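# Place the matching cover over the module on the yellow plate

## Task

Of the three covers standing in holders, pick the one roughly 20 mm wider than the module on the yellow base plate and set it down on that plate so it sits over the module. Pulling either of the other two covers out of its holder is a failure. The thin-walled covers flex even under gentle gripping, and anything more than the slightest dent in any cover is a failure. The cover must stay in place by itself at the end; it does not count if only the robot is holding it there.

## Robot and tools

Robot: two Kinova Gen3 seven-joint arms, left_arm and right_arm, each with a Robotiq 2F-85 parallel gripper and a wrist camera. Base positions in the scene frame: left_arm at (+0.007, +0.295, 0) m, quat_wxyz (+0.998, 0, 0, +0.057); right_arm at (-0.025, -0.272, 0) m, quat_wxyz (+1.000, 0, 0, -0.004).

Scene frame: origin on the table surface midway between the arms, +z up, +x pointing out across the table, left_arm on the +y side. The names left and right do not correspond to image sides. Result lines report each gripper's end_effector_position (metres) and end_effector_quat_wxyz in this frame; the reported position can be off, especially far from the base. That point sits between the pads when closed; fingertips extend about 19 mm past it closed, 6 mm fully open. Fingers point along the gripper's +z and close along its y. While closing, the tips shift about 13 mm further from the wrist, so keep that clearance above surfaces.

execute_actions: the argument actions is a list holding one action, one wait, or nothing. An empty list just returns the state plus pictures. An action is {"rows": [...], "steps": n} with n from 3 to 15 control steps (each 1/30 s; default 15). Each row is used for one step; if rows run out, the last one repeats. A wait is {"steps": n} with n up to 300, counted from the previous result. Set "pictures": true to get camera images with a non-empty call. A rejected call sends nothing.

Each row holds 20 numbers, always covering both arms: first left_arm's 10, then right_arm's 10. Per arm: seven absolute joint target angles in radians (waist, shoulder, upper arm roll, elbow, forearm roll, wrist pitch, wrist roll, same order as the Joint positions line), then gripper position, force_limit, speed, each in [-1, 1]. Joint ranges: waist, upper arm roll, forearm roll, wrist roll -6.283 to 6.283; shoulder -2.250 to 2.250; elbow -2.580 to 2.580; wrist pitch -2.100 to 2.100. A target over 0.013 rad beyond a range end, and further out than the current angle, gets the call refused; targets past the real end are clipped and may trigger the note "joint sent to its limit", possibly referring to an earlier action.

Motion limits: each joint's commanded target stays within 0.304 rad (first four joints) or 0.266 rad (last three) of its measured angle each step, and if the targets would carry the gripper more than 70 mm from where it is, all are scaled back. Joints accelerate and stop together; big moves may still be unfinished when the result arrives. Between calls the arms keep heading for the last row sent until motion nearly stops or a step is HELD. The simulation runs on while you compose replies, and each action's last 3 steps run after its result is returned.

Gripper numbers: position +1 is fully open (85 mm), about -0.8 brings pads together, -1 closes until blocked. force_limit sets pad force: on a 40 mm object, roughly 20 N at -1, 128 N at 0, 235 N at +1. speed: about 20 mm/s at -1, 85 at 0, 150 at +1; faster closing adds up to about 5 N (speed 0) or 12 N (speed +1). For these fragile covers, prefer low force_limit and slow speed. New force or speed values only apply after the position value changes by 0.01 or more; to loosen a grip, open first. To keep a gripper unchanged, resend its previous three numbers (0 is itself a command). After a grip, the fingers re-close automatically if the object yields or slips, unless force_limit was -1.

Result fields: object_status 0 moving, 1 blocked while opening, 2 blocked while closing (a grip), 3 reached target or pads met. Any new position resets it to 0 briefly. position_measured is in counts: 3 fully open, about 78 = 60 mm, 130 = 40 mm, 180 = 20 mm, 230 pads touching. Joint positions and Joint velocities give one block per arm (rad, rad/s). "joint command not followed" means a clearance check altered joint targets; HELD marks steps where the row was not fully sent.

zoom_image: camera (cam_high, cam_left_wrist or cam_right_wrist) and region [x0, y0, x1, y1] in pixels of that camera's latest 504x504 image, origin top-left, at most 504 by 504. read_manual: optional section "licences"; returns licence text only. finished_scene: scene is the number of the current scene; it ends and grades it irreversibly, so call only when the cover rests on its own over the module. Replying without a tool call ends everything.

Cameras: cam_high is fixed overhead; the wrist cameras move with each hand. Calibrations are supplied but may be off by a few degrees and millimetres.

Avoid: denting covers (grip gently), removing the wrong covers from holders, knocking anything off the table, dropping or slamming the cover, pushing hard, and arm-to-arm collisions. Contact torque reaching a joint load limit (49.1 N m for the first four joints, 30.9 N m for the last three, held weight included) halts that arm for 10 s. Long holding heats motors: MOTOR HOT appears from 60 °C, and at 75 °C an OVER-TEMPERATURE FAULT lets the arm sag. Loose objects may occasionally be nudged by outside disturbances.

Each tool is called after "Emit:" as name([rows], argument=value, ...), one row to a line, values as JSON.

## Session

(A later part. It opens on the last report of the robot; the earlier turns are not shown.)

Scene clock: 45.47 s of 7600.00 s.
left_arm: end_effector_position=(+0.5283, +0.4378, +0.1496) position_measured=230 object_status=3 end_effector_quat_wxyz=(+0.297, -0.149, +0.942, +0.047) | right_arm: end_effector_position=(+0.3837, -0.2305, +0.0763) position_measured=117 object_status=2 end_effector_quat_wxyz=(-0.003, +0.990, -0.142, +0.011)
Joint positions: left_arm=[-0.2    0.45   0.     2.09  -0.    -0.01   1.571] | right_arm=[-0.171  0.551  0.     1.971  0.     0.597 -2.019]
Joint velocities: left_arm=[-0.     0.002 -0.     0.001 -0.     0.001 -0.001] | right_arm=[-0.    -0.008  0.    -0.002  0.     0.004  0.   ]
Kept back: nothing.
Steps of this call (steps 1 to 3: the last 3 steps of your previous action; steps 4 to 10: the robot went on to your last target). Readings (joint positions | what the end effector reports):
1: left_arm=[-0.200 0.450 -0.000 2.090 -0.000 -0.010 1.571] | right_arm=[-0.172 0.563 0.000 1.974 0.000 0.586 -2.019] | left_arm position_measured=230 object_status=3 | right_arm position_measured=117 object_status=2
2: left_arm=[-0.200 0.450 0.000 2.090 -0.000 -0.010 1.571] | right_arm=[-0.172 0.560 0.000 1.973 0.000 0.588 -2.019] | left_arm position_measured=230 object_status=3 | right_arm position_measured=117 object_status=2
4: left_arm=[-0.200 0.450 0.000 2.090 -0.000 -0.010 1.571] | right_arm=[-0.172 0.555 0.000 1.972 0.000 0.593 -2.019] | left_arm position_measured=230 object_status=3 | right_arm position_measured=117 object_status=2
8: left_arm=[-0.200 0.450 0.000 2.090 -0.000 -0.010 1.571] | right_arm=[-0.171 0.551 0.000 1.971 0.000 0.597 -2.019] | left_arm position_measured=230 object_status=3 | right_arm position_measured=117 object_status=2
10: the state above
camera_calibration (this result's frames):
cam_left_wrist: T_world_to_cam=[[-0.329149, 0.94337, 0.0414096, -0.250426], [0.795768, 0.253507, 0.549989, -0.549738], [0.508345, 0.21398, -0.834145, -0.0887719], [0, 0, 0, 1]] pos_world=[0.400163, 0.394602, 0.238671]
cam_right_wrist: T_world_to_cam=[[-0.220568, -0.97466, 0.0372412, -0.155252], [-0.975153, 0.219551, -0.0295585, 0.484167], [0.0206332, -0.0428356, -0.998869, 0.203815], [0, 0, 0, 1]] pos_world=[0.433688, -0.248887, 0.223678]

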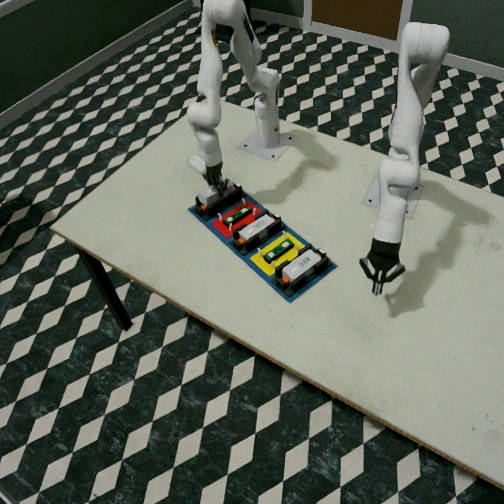

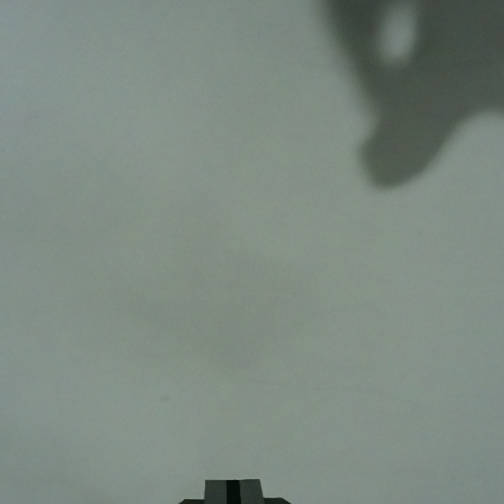

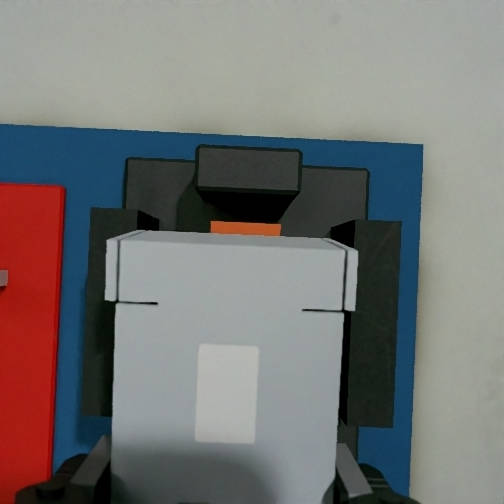

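Emit:
execute_actions([
  {"rows": [[-0.2, 0.45, 0.0, 2.09, 0.0, -0.01, 1.571, -1, -1, 1, -0.1717, 0.4547, 0.0, 1.9206, 0.0, 0.7662, -2.0193, 0.07, -0.75, -1]], "steps": 12},
])

Emit:
execute_actions([
  {"rows": [[-0.2, 0.45, 0.0, 2.09, 0.0, -0.01, 1.571, -1, -1, 1, -0.1800, 0.4613, 0.0, 1.9076, 0.0, 0.7727, -2.0276, 0.07, -0.75, -1], [-0.2, 0.45, 0.0, 2.09, 0.0, -0.01, 1.571, -1, -1, 1, -0.1916, 0.4704, 0.0, 1.8893, 0.0, 0.7818, -2.0392, 0.07, -0.75, -1], [-0.2, 0.45, 0.0, 2.09, 0.0, -0.01, 1.571, -1, -1, 1, -0.2066, 0.4823, 0.0, 1.8658, 0.0, 0.7935, -2.0542, 0.07, -0.75, -1], [-0.2, 0.45, 0.0, 2.09, 0.0, -0.01, 1.571, -1, -1, 1, -0.2240, 0.4960, 0.0, 1.8384, 0.0, 0.8071, -2.0716, 0.07, -0.75, -1], [-0.2, 0.45, 0.0, 2.09, 0.0, -0.01, 1.571, -1, -1, 1, -0.2415, 0.5098, 0.0, 1.8110, 0.0, 0.8208, -2.0891, 0.07, -0.75, -1], [-0.2, 0.45, 0.0, 2.09, 0.0, -0.01, 1.571, -1, -1, 1, -0.2589, 0.5236, 0.0, 1.7835, 0.0, 0.8344, -2.1065, 0.07, -0.75, -1], [-0.2, 0.45, 0.0, 2.09, 0.0, -0.01, 1.571, -1, -1, 1, -0.2763, 0.5374, 0.0, 1.7561, 0.0, 0.8480, -2.1239, 0.07, -0.75, -1], [-0.2, 0.45, 0.0, 2.09, 0.0, -0.01, 1.571, -1, -1, 1, -0.2938, 0.5511, 0.0, 1.7287, 0.0, 0.8617, -2.1414, 0.07, -0.75, -1], [-0.2, 0.45, 0.0, 2.09, 0.0, -0.01, 1.571, -1, -1, 1, -0.3112, 0.5649, 0.0, 1.7013, 0.0, 0.8753, -2.1588, 0.07, -0.75, -1], [-0.2, 0.45, 0.0, 2.09, 0.0, -0.01, 1.571, -1, -1, 1, -0.3287, 0.5787, 0.0, 1.6739, 0.0, 0.8889, -2.1763, 0.07, -0.75, -1], [-0.2, 0.45, 0.0, 2.09, 0.0, -0.01, 1.571, -1, -1, 1, -0.3461, 0.5925, 0.0, 1.6465, 0.0, 0.9026, -2.1937, 0.07, -0.75, -1], [-0.2, 0.45, 0.0, 2.09, 0.0, -0.01, 1.571, -1, -1, 1, -0.3635, 0.6062, 0.0, 1.6190, 0.0, 0.9162, -2.2111, 0.07, -0.75, -1], [-0.2, 0.45, 0.0, 2.09, 0.0, -0.01, 1.571, -1, -1, 1, -0.3810, 0.6200, 0.0, 1.5916, 0.0, 0.9299, -2.2286, 0.07, -0.75, -1], [-0.2, 0.45, 0.0, 2.09, 0.0, -0.01, 1.571, -1, -1, 1, -0.3984, 0.6338, 0.0, 1.5642, 0.0, 0.9435, -2.2460, 0.07, -0.75, -1], [-0.2, 0.45, 0.0, 2.09, 0.0, -0.01, 1.571, -1, -1, 1, -0.4159, 0.6476, 0.0, 1.5368, 0.0, 0.9571, -2.2635, 0.07, -0.75, -1]], "steps": 15},
])

Emit:
execute_actions([
  {"rows": [[-0.2, 0.45, 0.0, 2.09, 0.0, -0.01, 1.571, -1, -1, 1, -0.4333, 0.6614, 0.0, 1.5094, 0.0, 0.9708, -2.2809, 0.07, -0.75, -1], [-0.2, 0.45, 0.0, 2.09, 0.0, -0.01, 1.571, -1, -1, 1, -0.4507, 0.6751, 0.0, 1.4820, 0.0, 0.9844, -2.2983, 0.07, -0.75, -1], [-0.2, 0.45, 0.0, 2.09, 0.0, -0.01, 1.571, -1, -1, 1, -0.4682, 0.6889, 0.0, 1.4546, 0.0, 0.9980, -2.3158, 0.07, -0.75, -1], [-0.2, 0.45, 0.0, 2.09, 0.0, -0.01, 1.571, -1, -1, 1, -0.4856, 0.7027, 0.0, 1.4271, 0.0, 1.0117, -2.3332, 0.07, -0.75, -1], [-0.2, 0.45, 0.0, 2.09, 0.0, -0.01, 1.571, -1, -1, 1, -0.5031, 0.7165, 0.0, 1.3997, 0.0, 1.0253, -2.3507, 0.07, -0.75, -1], [-0.2, 0.45, 0.0, 2.09, 0.0, -0.01, 1.571, -1, -1, 1, -0.5205, 0.7302, 0.0, 1.3723, 0.0, 1.0390, -2.3681, 0.07, -0.75, -1], [-0.2, 0.45, 0.0, 2.09, 0.0, -0.01, 1.571, -1, -1, 1, -0.5380, 0.7440, 0.0, 1.3449, 0.0, 1.0526, -2.3856, 0.07, -0.75, -1], [-0.2, 0.45, 0.0, 2.09, 0.0, -0.01, 1.571, -1, -1, 1, -0.5554, 0.7578, 0.0, 1.3175, 0.0, 1.0662, -2.4030, 0.07, -0.75, -1], [-0.2, 0.45, 0.0, 2.09, 0.0, -0.01, 1.571, -1, -1, 1, -0.5728, 0.7716, 0.0, 1.2901, 0.0, 1.0799, -2.4204, 0.07, -0.75, -1], [-0.2, 0.45, 0.0, 2.09, 0.0, -0.01, 1.571, -1, -1, 1, -0.5903, 0.7853, 0.0, 1.2627, 0.0, 1.0935, -2.4379, 0.07, -0.75, -1], [-0.2, 0.45, 0.0, 2.09, 0.0, -0.01, 1.571, -1, -1, 1, -0.6077, 0.7991, 0.0, 1.2352, 0.0, 1.1071, -2.4553, 0.07, -0.75, -1], [-0.2, 0.45, 0.0, 2.09, 0.0, -0.01, 1.571, -1, -1, 1, -0.6252, 0.8129, 0.0, 1.2078, 0.0, 1.1208, -2.4728, 0.07, -0.75, -1], [-0.2, 0.45, 0.0, 2.09, 0.0, -0.01, 1.571, -1, -1, 1, -0.6426, 0.8267, 0.0, 1.1804, 0.0, 1.1344, -2.4902, 0.07, -0.75, -1], [-0.2, 0.45, 0.0, 2.09, 0.0, -0.01, 1.571, -1, -1, 1, -0.6575, 0.8385, 0.0, 1.1569, 0.0, 1.1461, -2.5051, 0.07, -0.75, -1], [-0.2, 0.45, 0.0, 2.09, 0.0, -0.01, 1.571, -1, -1, 1, -0.6700, 0.8484, 0.0, 1.1374, 0.0, 1.1559, -2.5176, 0.07, -0.75, -1]], "steps": 15},
])

Emit:
execute_actions([
  {"steps": 15},
], pictures=true)

Scene clock: 48.87 s of 7600.00 s.
left_arm: end_effector_position=(+0.5283, +0.4378, +0.1496) position_measured=230 object_status=3 end_effector_quat_wxyz=(+0.297, -0.149, +0.942, +0.047) | right_arm: end_effector_position=(+0.3766, -0.2313, +0.1220) position_measured=117 object_status=2 end_effector_quat_wxyz=(+0.000, +0.990, -0.142, -0.001)
Joint positions: left_arm=[-0.2    0.45   0.     2.09  -0.    -0.01   1.571] | right_arm=[-0.172  0.461  0.     1.922  0.     0.759 -2.019]
Joint velocities: left_arm=[ 0.    -0.001  0.     0.     0.    -0.     0.001] | right_arm=[ 0.    -0.053  0.003 -0.035 -0.002  0.142 -0.   ]
Steps of this call (steps 1 to 30: the robot went on to your last target; steps 31 to 90: nothing new was sent; then 0.10 s passed at rest; steps 91 to 99: the first 9 steps of this action). Readings (joint positions | what the end effector reports):
91: left_arm=[-0.200 0.450 0.000 2.090 -0.000 -0.010 1.571] | right_arm=[-0.171 0.548 0.000 1.970 0.000 0.599 -2.019] | left_arm position_measured=230 object_status=3 | right_arm position_measured=117 object_status=2
92: left_arm=[-0.200 0.450 0.000 2.090 -0.000 -0.010 1.571] | right_arm=[-0.171 0.542 0.000 1.968 0.000 0.608 -2.019] | left_arm position_measured=230 object_status=3 | right_arm position_measured=117 object_status=2
94: left_arm=[-0.200 0.450 0.000 2.090 -0.000 -0.010 1.571] | right_arm=[-0.172 0.512 0.000 1.954 0.000 0.655 -2.019] | left_arm position_measured=230 object_status=3 | right_arm position_measured=117 object_status=2
98: left_arm=[-0.200 0.450 0.000 2.090 0.000 -0.010 1.571] | right_arm=[-0.172 0.464 0.000 1.924 0.000 0.752 -2.019] | left_arm position_measured=230 object_status=3 | right_arm position_measured=117 object_status=2
99: the state above

Scene clock: 49.37 s of 7600.00 s.
left_arm: end_effector_position=(+0.5283, +0.4378, +0.1496) position_measured=230 object_status=3 end_effector_quat_wxyz=(+0.297, -0.149, +0.942, +0.047) | right_arm: end_effector_position=(+0.4197, -0.1710, +0.1265) position_measured=117 object_status=2 end_effector_quat_wxyz=(+0.000, +0.990, -0.141, -0.001)
Joint positions: left_arm=[-0.2    0.45   0.     2.09  -0.    -0.01   1.571] | right_arm=[-0.287  0.547  0.001  1.741  0.     0.856 -2.134]
Joint velocities: left_arm=[-0.    -0.    -0.    -0.    -0.    -0.001  0.   ] | right_arm=[-0.458  0.361 -0.    -0.734  0.001  0.362 -0.467]
Steps of this call (steps 1 to 3: the last 3 steps of your previous action; steps 4 to 15: the first 12 steps of this action). Readings (joint positions | what the end effector reports):
4: left_arm=[-0.200 0.450 0.000 2.090 -0.000 -0.010 1.571] | right_arm=[-0.173 0.458 0.000 1.920 0.000 0.766 -2.020] | left_arm position_measured=230 object_status=3 | right_arm position_measured=117 object_status=2
5: left_arm=[-0.200 0.450 0.000 2.090 0.000 -0.010 1.571] | right_arm=[-0.176 0.460 0.001 1.916 0.000 0.769 -2.022] | left_arm position_measured=230 object_status=3 | right_arm position_measured=117 object_status=2
7: left_arm=[-0.200 0.450 0.000 2.090 -0.000 -0.010 1.571] | right_arm=[-0.188 0.469 0.001 1.899 0.000 0.777 -2.033] | left_arm position_measured=230 object_status=3 | right_arm position_measured=117 object_status=2
11: left_arm=[-0.200 0.450 0.000 2.090 0.000 -0.010 1.571] | right_arm=[-0.230 0.502 0.001 1.832 0.000 0.811 -2.075] | left_arm position_measured=230 object_status=3 | right_arm position_measured=117 object_status=2
15: the state above

Scene clock: 49.87 s of 7600.00 s.
left_arm: end_effector_position=(+0.5283, +0.4378, +0.1496) position_measured=230 object_status=3 end_effector_quat_wxyz=(+0.297, -0.149, +0.942, +0.047) | right_arm: end_effector_position=(+0.4695, -0.0110, +0.1274) position_measured=117 object_status=2 end_effector_quat_wxyz=(-0.000, +0.990, -0.142, +0.000)
Joint positions: left_arm=[-0.2    0.45   0.     2.09  -0.    -0.01   1.571] | right_arm=[-0.539  0.745  0.     1.342  0.     1.054 -2.387]
Joint velocities: left_arm=[ 0.001 -0.     0.001 -0.002  0.    -0.001 -0.001] | right_arm=[-0.517  0.409 -0.001 -0.815 -0.001  0.404 -0.518]
Steps of this call (steps 1 to 3: the last 3 steps of your previous action; steps 4 to 15: the first 12 steps of this action). Readings (joint positions | what the end effector reports):
4: left_arm=[-0.200 0.450 0.000 2.090 0.000 -0.010 1.571] | right_arm=[-0.351 0.597 0.000 1.639 0.000 0.906 -2.198] | left_arm position_measured=230 object_status=3 | right_arm position_measured=117 object_status=2
5: left_arm=[-0.200 0.450 0.000 2.090 0.000 -0.010 1.571] | right_arm=[-0.368 0.610 0.000 1.612 0.000 0.919 -2.215] | left_arm position_measured=230 object_status=3 | right_arm position_measured=117 object_status=2
7: left_arm=[-0.200 0.450 0.000 2.090 0.000 -0.010 1.571] | right_arm=[-0.402 0.637 0.000 1.559 0.000 0.946 -2.249] | left_arm position_measured=230 object_status=3 | right_arm position_measured=117 object_status=2
11: left_arm=[-0.200 0.450 0.000 2.090 -0.000 -0.010 1.571] | right_arm=[-0.470 0.691 0.000 1.451 0.000 0.999 -2.318] | left_arm position_measured=230 object_status=3 | right_arm position_measured=117 object_status=2
15: the state above

Scene clock: 50.37 s of 7600.00 s.
left_arm: end_effector_position=(+0.5283, +0.4378, +0.1496) position_measured=230 object_status=3 end_effector_quat_wxyz=(+0.297, -0.149, +0.942, +0.047) | right_arm: end_effector_position=(+0.4666, +0.0783, +0.1258) position_measured=117 object_status=2 end_effector_quat_wxyz=(-0.000, +0.990, -0.142, +0.000)
Joint positions: left_arm=[-0.2    0.45   0.     2.09   0.    -0.01   1.571] | right_arm=[-0.669  0.847 -0.     1.138  0.     1.156 -2.517]
Joint velocities: left_arm=[ 0.001 -0.    -0.    -0.    -0.    -0.     0.001] | right_arm=[-0.011  0.014  0.001 -0.007  0.     0.003 -0.005]
Kept back: nothing.
Steps of this call (steps 1 to 3: the last 3 steps of your previous action; steps 4 to 15: the robot went on to your last target). Readings (joint positions | what the end effector reports):
1: left_arm=[-0.200 0.450 0.000 2.090 -0.000 -0.010 1.571] | right_arm=[-0.556 0.759 0.000 1.315 0.000 1.067 -2.404] | left_arm position_measured=230 object_status=3 | right_arm position_measured=117 object_status=2
2: left_arm=[-0.200 0.450 -0.000 2.090 0.000 -0.010 1.571] | right_arm=[-0.573 0.773 0.000 1.288 0.000 1.081 -2.422] | left_arm position_measured=230 object_status=3 | right_arm position_measured=117 object_status=2
4: left_arm=[-0.200 0.450 0.000 2.090 -0.000 -0.010 1.571] | right_arm=[-0.607 0.799 0.000 1.235 0.000 1.107 -2.456] | left_arm position_measured=230 object_status=3 | right_arm position_measured=117 object_status=2
8: left_arm=[-0.200 0.450 0.000 2.090 -0.000 -0.010 1.571] | right_arm=[-0.655 0.836 -0.002 1.158 -0.001 1.145 -2.505] | left_arm position_measured=230 object_status=3 | right_arm position_measured=117 object_status=2
15: the state above
camera_calibration (this result's frames):
cam_left_wrist: T_world_to_cam=[[-0.329149, 0.94337, 0.0414094, -0.250426], [0.795768, 0.253507, 0.549989, -0.549738], [0.508345, 0.21398, -0.834145, -0.0887719], [0, 0, 0, 1]] pos_world=[0.400163, 0.394602, 0.238671]
cam_right_wrist: T_world_to_cam=[[-0.220437, -0.974379, 0.0446518, 0.161108], [-0.9754, 0.22027, -0.00867795, 0.496148], [-0.00137985, -0.0454663, -0.998965, 0.275196], [0, 0, 0, 1]] pos_world=[0.519836, 0.0602057, 0.272023]

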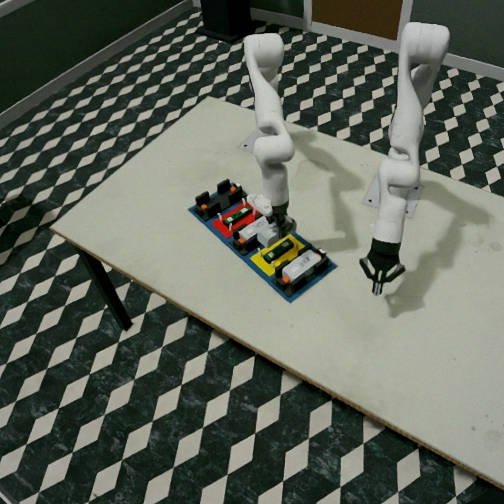

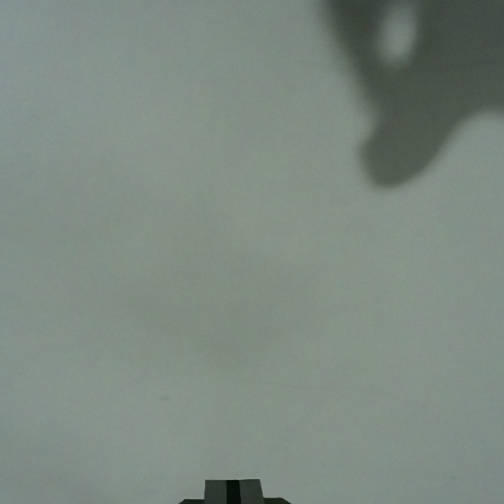

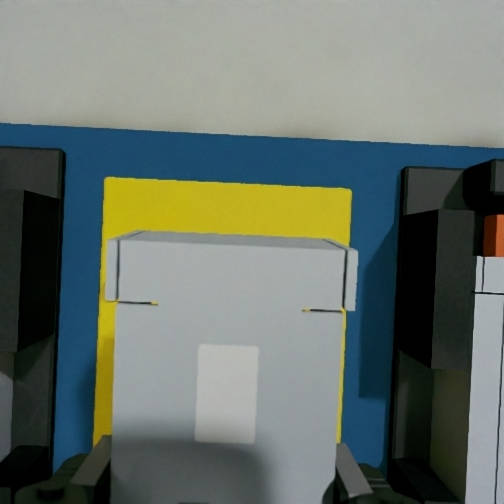

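Emit:
execute_actions(actions=[])

Emit:
zoom_image(camera="cam_right_wrist", region=[80, 150, 380, 350])

Scene clock: 50.43 s of 7600.00 s.
left_arm: end_effector_position=(+0.5283, +0.4378, +0.1496) position_measured=230 object_status=3 end_effector_quat_wxyz=(+0.297, -0.149, +0.942, +0.047) | right_arm: end_effector_position=(+0.4664, +0.0786, +0.1254) position_measured=117 object_status=2 end_effector_quat_wxyz=(-0.000, +0.990, -0.142, +0.000)
Joint positions: left_arm=[-0.2    0.45   0.     2.09  -0.    -0.01   1.571] | right_arm=[-0.669  0.848 -0.     1.138 -0.     1.156 -2.518]
Joint velocities: left_arm=[ 0.     0.    -0.    -0.001 -0.    -0.001 -0.001] | right_arm=[-0.008  0.008  0.001 -0.003  0.     0.001  0.   ]
Kept back: nothing.
Steps of this call (steps 1 to 2: the robot went on to your last target). Readings (joint positions | what the end effector reports):
1: left_arm=[-0.200 0.450 0.000 2.090 -0.000 -0.010 1.571] | right_arm=[-0.669 0.847 -0.000 1.138 -0.000 1.156 -2.517] | left_arm position_measured=230 object_status=3 | right_arm position_measured=117 object_status=2
2: the state above
camera_calibration (this result's frames):
cam_left_wrist: T_world_to_cam=[[-0.329149, 0.94337, 0.0414096, -0.250426], [0.795768, 0.253507, 0.549989, -0.549738], [0.508345, 0.21398, -0.834145, -0.0887719], [0, 0, 0, 1]] pos_world=[0.400163, 0.394602, 0.238671]
cam_right_wrist: T_world_to_cam=[[-0.219969, -0.974463, 0.045111, 0.161062], [-0.975505, 0.21982, -0.00830727, 0.4959], [-0.00182117, -0.0458333, -0.998947, 0.275071], [0, 0, 0, 1]] pos_world=[0.519683, 0.0605472, 0.271635]

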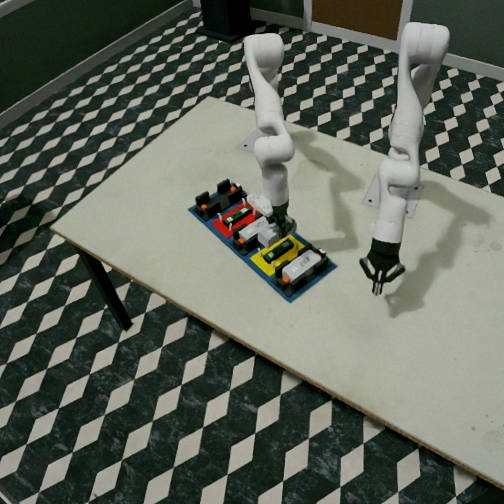

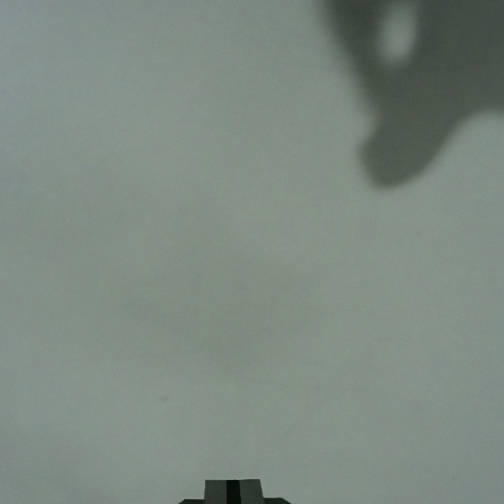

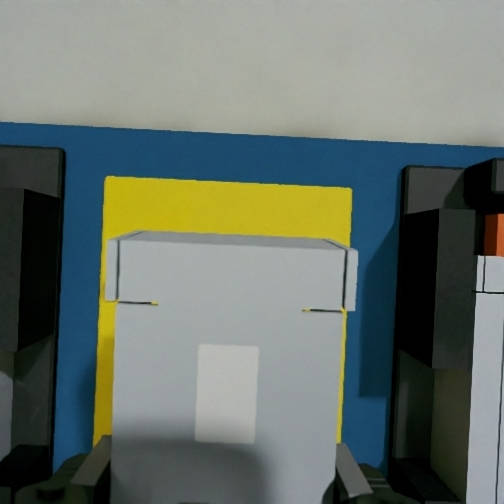

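Region (80, 150, 380, 350) of cam_right_wrist's 504x504 image, scaled by 1.680.

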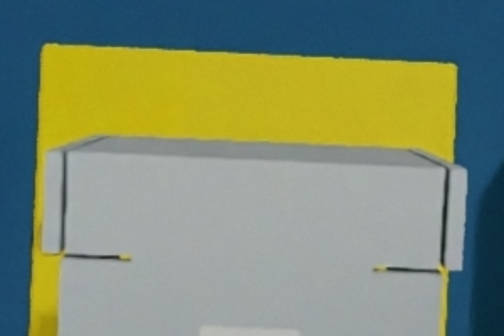

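Emit:
execute_actions(actions=[])

Scene clock: 51.17 s of 7600.00 s.
left_arm: end_effector_position=(+0.5283, +0.4378, +0.1496) position_measured=230 object_status=3 end_effector_quat_wxyz=(+0.297, -0.149, +0.942, +0.047) | right_arm: end_effector_position=(+0.4661, +0.0788, +0.1250) position_measured=117 object_status=2 end_effector_quat_wxyz=(+0.000, +0.990, -0.142, -0.000)
Joint positions: left_arm=[-0.2    0.45   0.     2.09  -0.    -0.01   1.571] | right_arm=[-0.67   0.848  0.     1.137  0.     1.156 -2.518]
Joint velocities: left_arm=[-0.001 -0.    -0.001  0.001  0.     0.    -0.001] | right_arm=[-0.001  0.     0.001 -0.001 -0.     0.001 -0.001]
Kept back: nothing.
Steps of this call (steps 1 to 15: the robot went on to your last target; steps 16 to 22: nothing new was sent). Readings (joint positions | what the end effector reports):
1: left_arm=[-0.200 0.450 0.000 2.090 0.000 -0.010 1.571] | right_arm=[-0.670 0.848 -0.000 1.138 -0.000 1.156 -2.518] | left_arm position_measured=230 object_status=3 | right_arm position_measured=117 object_status=2
2: left_arm=[-0.200 0.450 0.000 2.090 0.000 -0.010 1.571] | right_arm=[-0.670 0.848 -0.000 1.138 -0.000 1.156 -2.518] | left_arm position_measured=230 object_status=3 | right_arm position_measured=117 object_status=2
4: left_arm=[-0.200 0.450 0.000 2.090 -0.000 -0.010 1.571] | right_arm=[-0.670 0.848 -0.000 1.137 -0.000 1.156 -2.518] | left_arm position_measured=230 object_status=3 | right_arm position_measured=117 object_status=2
8: left_arm=[-0.200 0.450 0.000 2.090 0.000 -0.010 1.571] | right_arm=[-0.670 0.848 -0.000 1.137 -0.000 1.156 -2.518] | left_arm position_measured=230 object_status=3 | right_arm position_measured=117 object_status=2
22: the state above
All arms were judged still, so your last target was given up. Only a new action makes them travel on or press farther. Fingers that are still opening or closing keep moving.
camera_calibration (this result's frames):
cam_left_wrist: T_world_to_cam=[[-0.329148, 0.94337, 0.0414097, -0.250426], [0.795768, 0.253507, 0.549989, -0.549738], [0.508345, 0.21398, -0.834145, -0.0887718], [0, 0, 0, 1]] pos_world=[0.400163, 0.394602, 0.238671]
cam_right_wrist: T_world_to_cam=[[-0.219371, -0.974573, 0.0456552, 0.160963], [-0.975639, 0.219239, -0.0079249, 0.495638], [-0.00228603, -0.0462815, -0.998926, 0.274901], [0, 0, 0, 1]] pos_world=[0.519502, 0.0609294, 0.271185]

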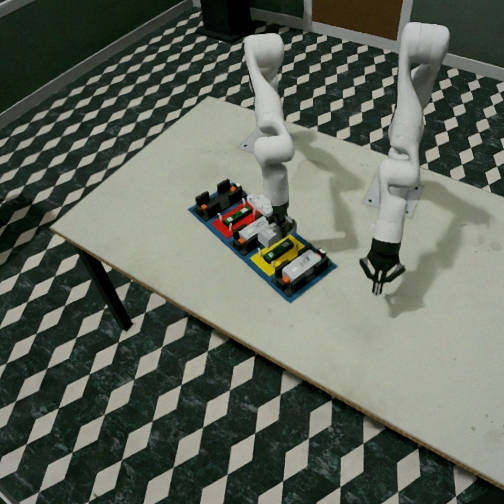

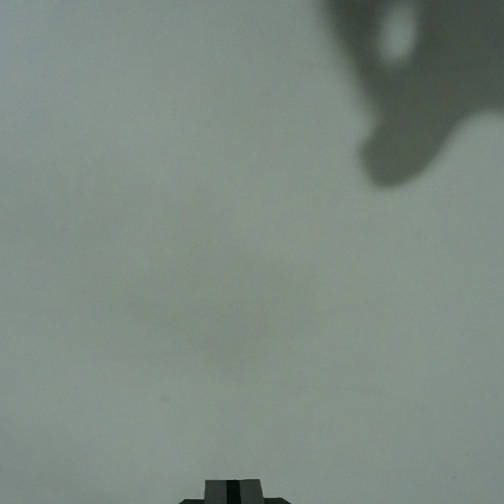

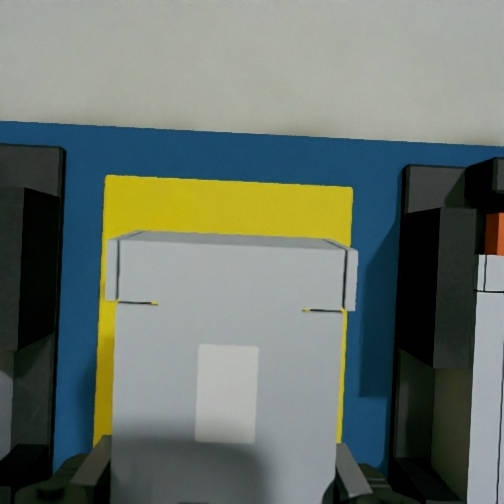

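Emit:
zoom_image(camera="cam_right_wrist", region=[60, 150, 180, 270])

Emit:
zoom_image(camera="cam_right_wrist", region=[300, 160, 420, 280])

Region (60, 150, 180, 270) of cam_right_wrist's 504x504 image, scaled by 4.200.

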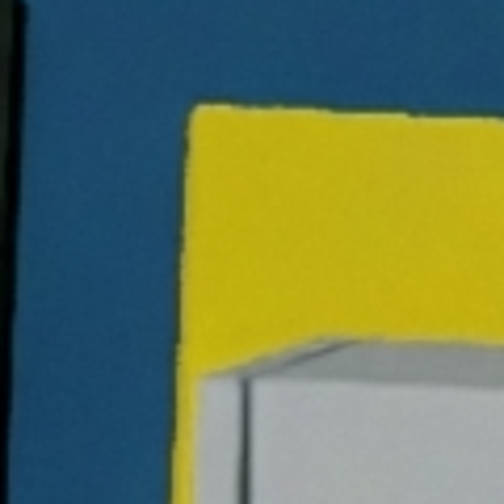

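Region (300, 160, 420, 280) of cam_right_wrist's 504x504 image, scaled by 4.200.

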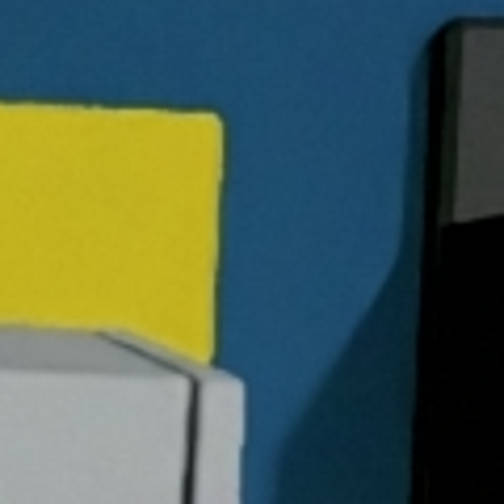

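Emit:
zoom_image(camera="cam_high", region=[180, 170, 350, 310])

Region (180, 170, 350, 310) of cam_high's 504x504 image, scaled by 2.965, with more detail than that image has; it fills the top 415 rows of this view, and the rest is white.

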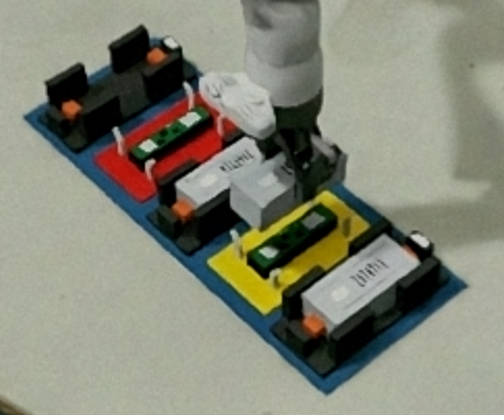

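Emit:
zoom_image(camera="cam_high", region=[245, 215, 315, 285])

Region (245, 215, 315, 285) of cam_high's 504x504 image, scaled by 7.200, with more detail than that image has.

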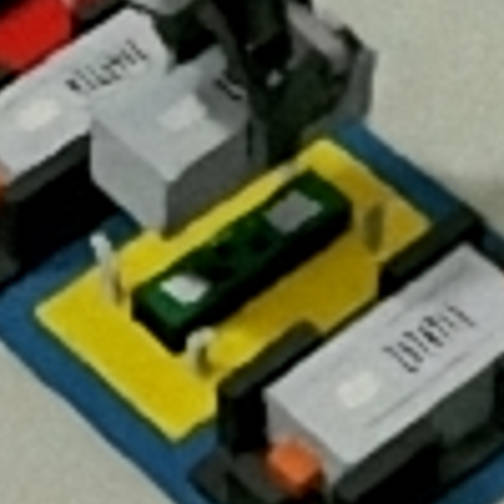

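Emit:
execute_actions([
  {"rows": [[-0.2,0.45,0,2.09,0,-0.01,1.571,-1,-1,1,-0.64205,0.94273,0,1.10255,-0.06552,1.14269,-2.4640,0.07,-0.75,-1]], "steps": 15},
])

Emit:
execute_actions([
  {"steps": 8},
], pictures=true)

Scene clock: 56.33 s of 7600.00 s.
left_arm: end_effector_position=(+0.5283, +0.4378, +0.1496) position_measured=230 object_status=3 end_effector_quat_wxyz=(+0.297, -0.149, +0.942, +0.047) | right_arm: end_effector_position=(+0.4667, +0.0819, +0.0793) position_measured=117 object_status=2 end_effector_quat_wxyz=(-0.006, +0.989, -0.143, -0.036)
Joint positions: left_arm=[-0.2    0.45   0.     2.09  -0.    -0.01   1.571] | right_arm=[-0.643  0.94  -0.     1.103 -0.065  1.143 -2.464]
Joint velocities: left_arm=[ 0.    -0.     0.001  0.001  0.     0.     0.   ] | right_arm=[ 0.008  0.022 -0.002 -0.011 -0.005 -0.002  0.007]
Steps of this call (steps 1 to 90: nothing new was sent; then 1.77 s passed at rest; steps 91 to 102: the first 12 steps of this action). Readings (joint positions | what the end effector reports):
91: left_arm=[-0.200 0.450 0.000 2.090 0.000 -0.010 1.571] | right_arm=[-0.670 0.850 -0.000 1.137 -0.001 1.156 -2.517] | left_arm position_measured=230 object_status=3 | right_arm position_measured=117 object_status=2
92: left_arm=[-0.200 0.450 0.000 2.090 0.000 -0.010 1.571] | right_arm=[-0.668 0.856 -0.000 1.134 -0.004 1.155 -2.514] | left_arm position_measured=230 object_status=3 | right_arm position_measured=117 object_status=2
94: left_arm=[-0.200 0.450 0.000 2.090 -0.000 -0.010 1.571] | right_arm=[-0.659 0.885 -0.000 1.123 -0.022 1.152 -2.500] | left_arm position_measured=230 object_status=3 | right_arm position_measured=117 object_status=2
98: left_arm=[-0.200 0.450 0.000 2.090 -0.000 -0.010 1.571] | right_arm=[-0.645 0.934 0.000 1.107 -0.060 1.144 -2.468] | left_arm position_measured=230 object_status=3 | right_arm position_measured=117 object_status=2
102: the state above

Scene clock: 56.60 s of 7600.00 s.
left_arm: end_effector_position=(+0.5283, +0.4378, +0.1496) position_measured=230 object_status=3 end_effector_quat_wxyz=(+0.297, -0.149, +0.942, +0.047) | right_arm: end_effector_position=(+0.4669, +0.0815, +0.0781) position_measured=117 object_status=2 end_effector_quat_wxyz=(-0.005, +0.989, -0.143, -0.037)
Joint positions: left_arm=[-0.2    0.45   0.     2.09   0.    -0.01   1.571] | right_arm=[-0.642  0.943  0.     1.103 -0.066  1.143 -2.464]
Joint velocities: left_arm=[-0.    -0.     0.    -0.001 -0.    -0.    -0.001] | right_arm=[ 0.001  0.002  0.001 -0.001 -0.     0.    -0.001]
Kept back: nothing.
Steps of this call (steps 1 to 3: the last 3 steps of your previous action; steps 4 to 8: the robot went on to your last target). Readings (joint positions | what the end effector reports):
1: left_arm=[-0.200 0.450 0.000 2.090 0.000 -0.010 1.571] | right_arm=[-0.643 0.941 -0.000 1.103 -0.065 1.143 -2.464] | left_arm position_measured=230 object_status=3 | right_arm position_measured=117 object_status=2
2: left_arm=[-0.200 0.450 0.000 2.090 0.000 -0.010 1.571] | right_arm=[-0.643 0.941 -0.000 1.103 -0.065 1.143 -2.464] | left_arm position_measured=230 object_status=3 | right_arm position_measured=117 object_status=2
4: left_arm=[-0.200 0.450 0.000 2.090 0.000 -0.010 1.571] | right_arm=[-0.642 0.942 0.000 1.103 -0.065 1.143 -2.464] | left_arm position_measured=230 object_status=3 | right_arm position_measured=117 object_status=2
8: the state above
camera_calibration (this result's frames):
cam_left_wrist: T_world_to_cam=[[-0.329148, 0.94337, 0.0414096, -0.250426], [0.795768, 0.253507, 0.549989, -0.549738], [0.508345, 0.21398, -0.834145, -0.0887717], [0, 0, 0, 1]] pos_world=[0.400163, 0.394602, 0.238671]
cam_right_wrist: T_world_to_cam=[[-0.219067, -0.974855, 0.040838, 0.166129], [-0.972894, 0.221421, 0.0667092, 0.488126], [-0.0740741, -0.0251173, -0.996936, 0.259827], [0, 0, 0, 1]] pos_world=[0.530535, 0.0603969, 0.219685]

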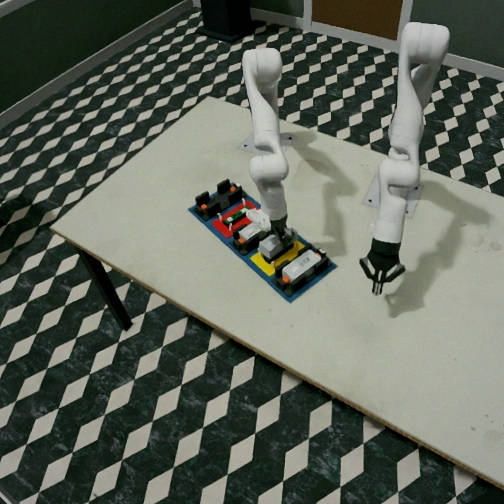

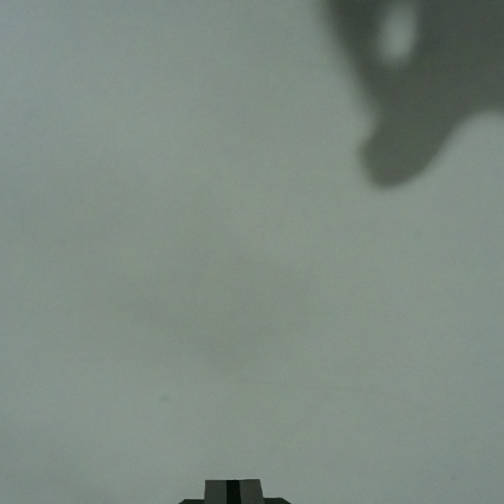

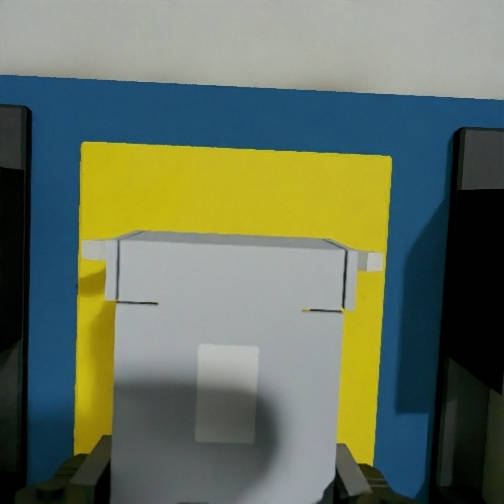

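Emit:
zoom_image(camera="cam_right_wrist", region=[60, 130, 200, 270])

Emit:
zoom_image(camera="cam_right_wrist", region=[270, 140, 410, 280])

Region (60, 130, 200, 270) of cam_right_wrist's 504x504 image, scaled by 3.600.

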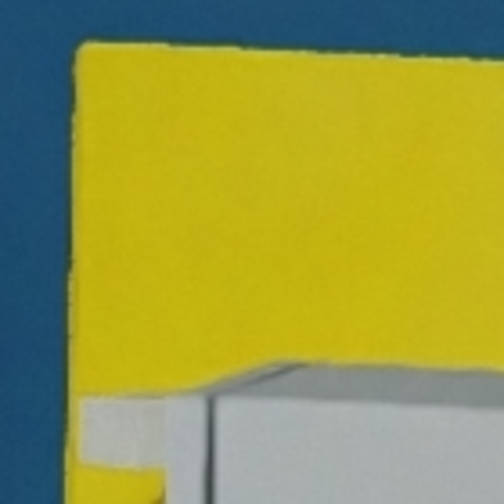

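Region (270, 140, 410, 280) of cam_right_wrist's 504x504 image, scaled by 3.600.

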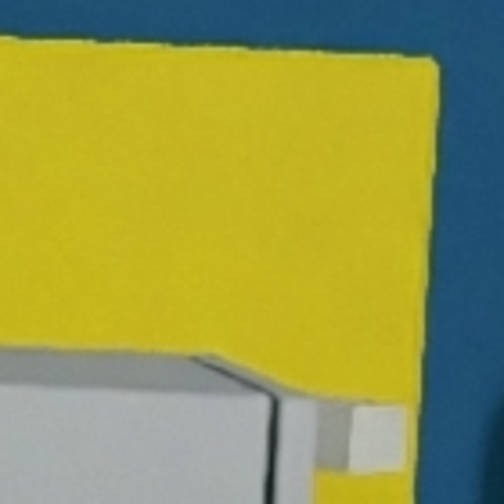

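Emit:
zoom_image(camera="cam_high", region=[245, 215, 315, 285])

Region (245, 215, 315, 285) of cam_high's 504x504 image, scaled by 7.200, with more detail than that image has.

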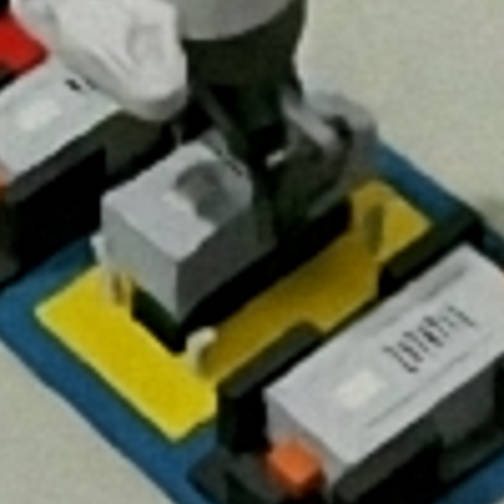

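Emit:
execute_actions([
  {"rows": [[-0.2,0.45,0,2.09,0,-0.01,1.571,-1,-1,1,-0.64205,0.96534,0,1.11692,-0.06669,1.10579,-2.4613,0.07,-0.75,-1]], "steps": 15},
])

Emit:
execute_actions([
  {"steps": 5},
], pictures=true)

Scene clock: 59.23 s of 7600.00 s.
left_arm: end_effector_position=(+0.5283, +0.4378, +0.1496) position_measured=230 object_status=3 end_effector_quat_wxyz=(+0.297, -0.149, +0.942, +0.047) | right_arm: end_effector_position=(+0.4669, +0.0815, +0.0602) position_measured=117 object_status=2 end_effector_quat_wxyz=(-0.005, +0.989, -0.143, -0.037)
Joint positions: left_arm=[-0.2    0.45   0.     2.09   0.    -0.01   1.571] | right_arm=[-0.642  0.965 -0.     1.117 -0.067  1.106 -2.461]
Joint velocities: left_arm=[ 0.    -0.     0.     0.001  0.    -0.001  0.001] | right_arm=[ 0.001  0.004 -0.003 -0.001 -0.002 -0.003  0.001]
Steps of this call (steps 1 to 15: the robot went on to your last target; steps 16 to 67: nothing new was sent; steps 68 to 79: the first 12 steps of this action). Readings (joint positions | what the end effector reports):
68: left_arm=[-0.200 0.450 0.000 2.090 -0.000 -0.010 1.571] | right_arm=[-0.642 0.944 0.000 1.103 -0.066 1.141 -2.464] | left_arm position_measured=230 object_status=3 | right_arm position_measured=117 object_status=2
69: left_arm=[-0.200 0.450 0.000 2.090 0.000 -0.010 1.571] | right_arm=[-0.642 0.949 0.000 1.105 -0.066 1.134 -2.463] | left_arm position_measured=230 object_status=3 | right_arm position_measured=117 object_status=2
71: left_arm=[-0.200 0.450 0.000 2.090 0.000 -0.010 1.571] | right_arm=[-0.642 0.959 0.000 1.112 -0.066 1.117 -2.462] | left_arm position_measured=230 object_status=3 | right_arm position_measured=117 object_status=2
75: left_arm=[-0.200 0.450 0.000 2.090 0.000 -0.010 1.571] | right_arm=[-0.642 0.964 -0.000 1.117 -0.067 1.107 -2.461] | left_arm position_measured=230 object_status=3 | right_arm position_measured=117 object_status=2
79: the state above

Scene clock: 59.40 s of 7600.00 s.
left_arm: end_effector_position=(+0.5283, +0.4378, +0.1496) position_measured=230 object_status=3 end_effector_quat_wxyz=(+0.297, -0.149, +0.942, +0.047) | right_arm: end_effector_position=(+0.4669, +0.0815, +0.0600) position_measured=117 object_status=2 end_effector_quat_wxyz=(-0.005, +0.989, -0.143, -0.037)
Joint positions: left_arm=[-0.2    0.45   0.     2.09   0.    -0.01   1.571] | right_arm=[-0.642  0.965 -0.     1.117 -0.067  1.106 -2.461]
Joint velocities: left_arm=[ 0.001 -0.002  0.001  0.002 -0.     0.001  0.001] | right_arm=[-0.001  0.001 -0.002 -0.002 -0.001 -0.     0.   ]
Kept back: nothing.
Steps of this call (steps 1 to 3: the last 3 steps of your previous action; steps 4 to 5: the robot went on to your last target). Readings (joint positions | what the end effector reports):
1: left_arm=[-0.200 0.450 -0.000 2.090 -0.000 -0.010 1.571] | right_arm=[-0.642 0.965 -0.000 1.117 -0.067 1.106 -2.461] | left_arm position_measured=230 object_status=3 | right_arm position_measured=117 object_status=2
2: left_arm=[-0.200 0.450 0.000 2.090 -0.000 -0.010 1.571] | right_arm=[-0.642 0.965 -0.000 1.117 -0.067 1.106 -2.461] | left_arm position_measured=230 object_status=3 | right_arm position_measured=117 object_status=2
4: left_arm=[-0.200 0.450 0.000 2.090 -0.000 -0.010 1.571] | right_arm=[-0.642 0.965 -0.000 1.117 -0.067 1.106 -2.461] | left_arm position_measured=230 object_status=3 | right_arm position_measured=117 object_status=2
5: the state above
camera_calibration (this result's frames):
cam_left_wrist: T_world_to_cam=[[-0.329148, 0.94337, 0.0414094, -0.250426], [0.795768, 0.253507, 0.549988, -0.549738], [0.508345, 0.21398, -0.834145, -0.0887717], [0, 0, 0, 1]] pos_world=[0.400163, 0.394602, 0.238671]
cam_right_wrist: T_world_to_cam=[[-0.219133, -0.974837, 0.0409125, 0.166858], [-0.972871, 0.221494, 0.0668039, 0.489324], [-0.0741848, -0.0251637, -0.996927, 0.241866], [0, 0, 0, 1]] pos_world=[0.530556, 0.0603633, 0.201607]

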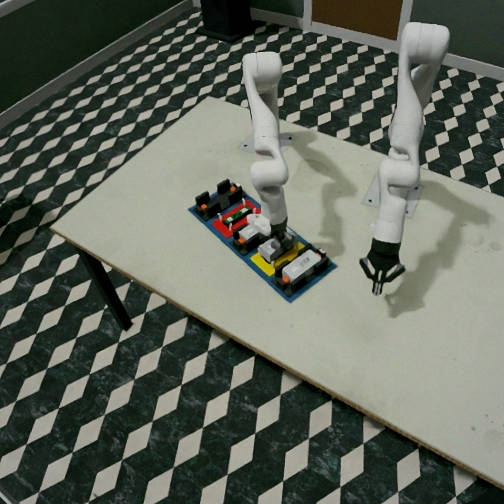

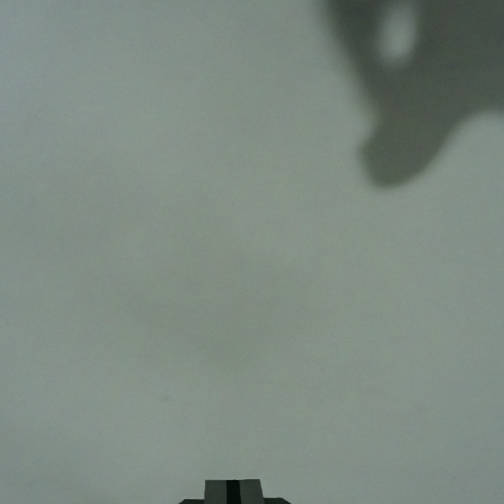

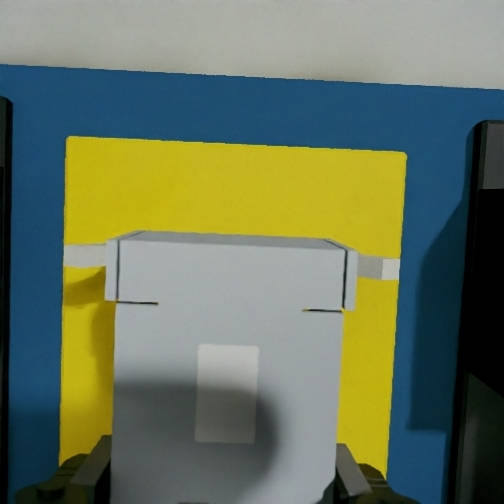

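Emit:
zoom_image(camera="cam_right_wrist", region=[50, 125, 200, 275])

Emit:
zoom_image(camera="cam_right_wrist", region=[270, 140, 420, 290])

Region (50, 125, 200, 275) of cam_right_wrist's 504x504 image, scaled by 3.360.

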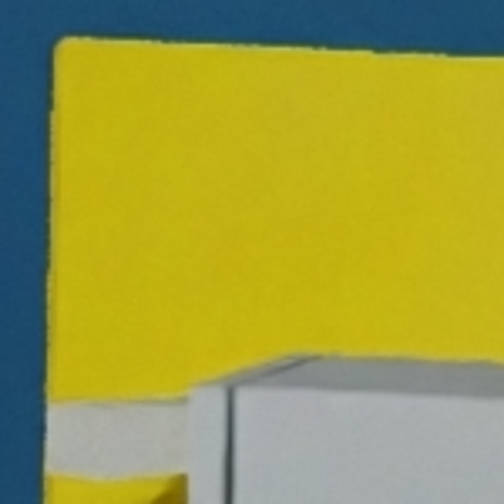

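Region (270, 140, 420, 290) of cam_right_wrist's 504x504 image, scaled by 3.360.

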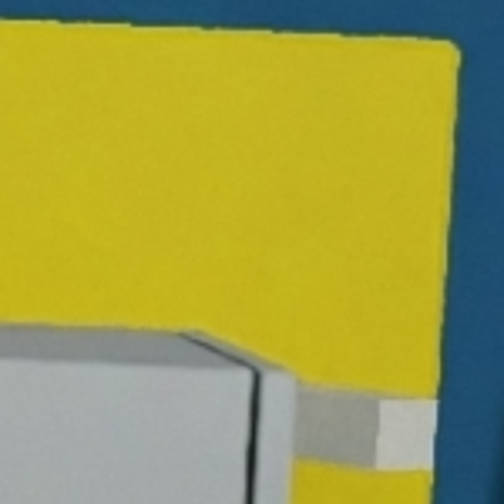

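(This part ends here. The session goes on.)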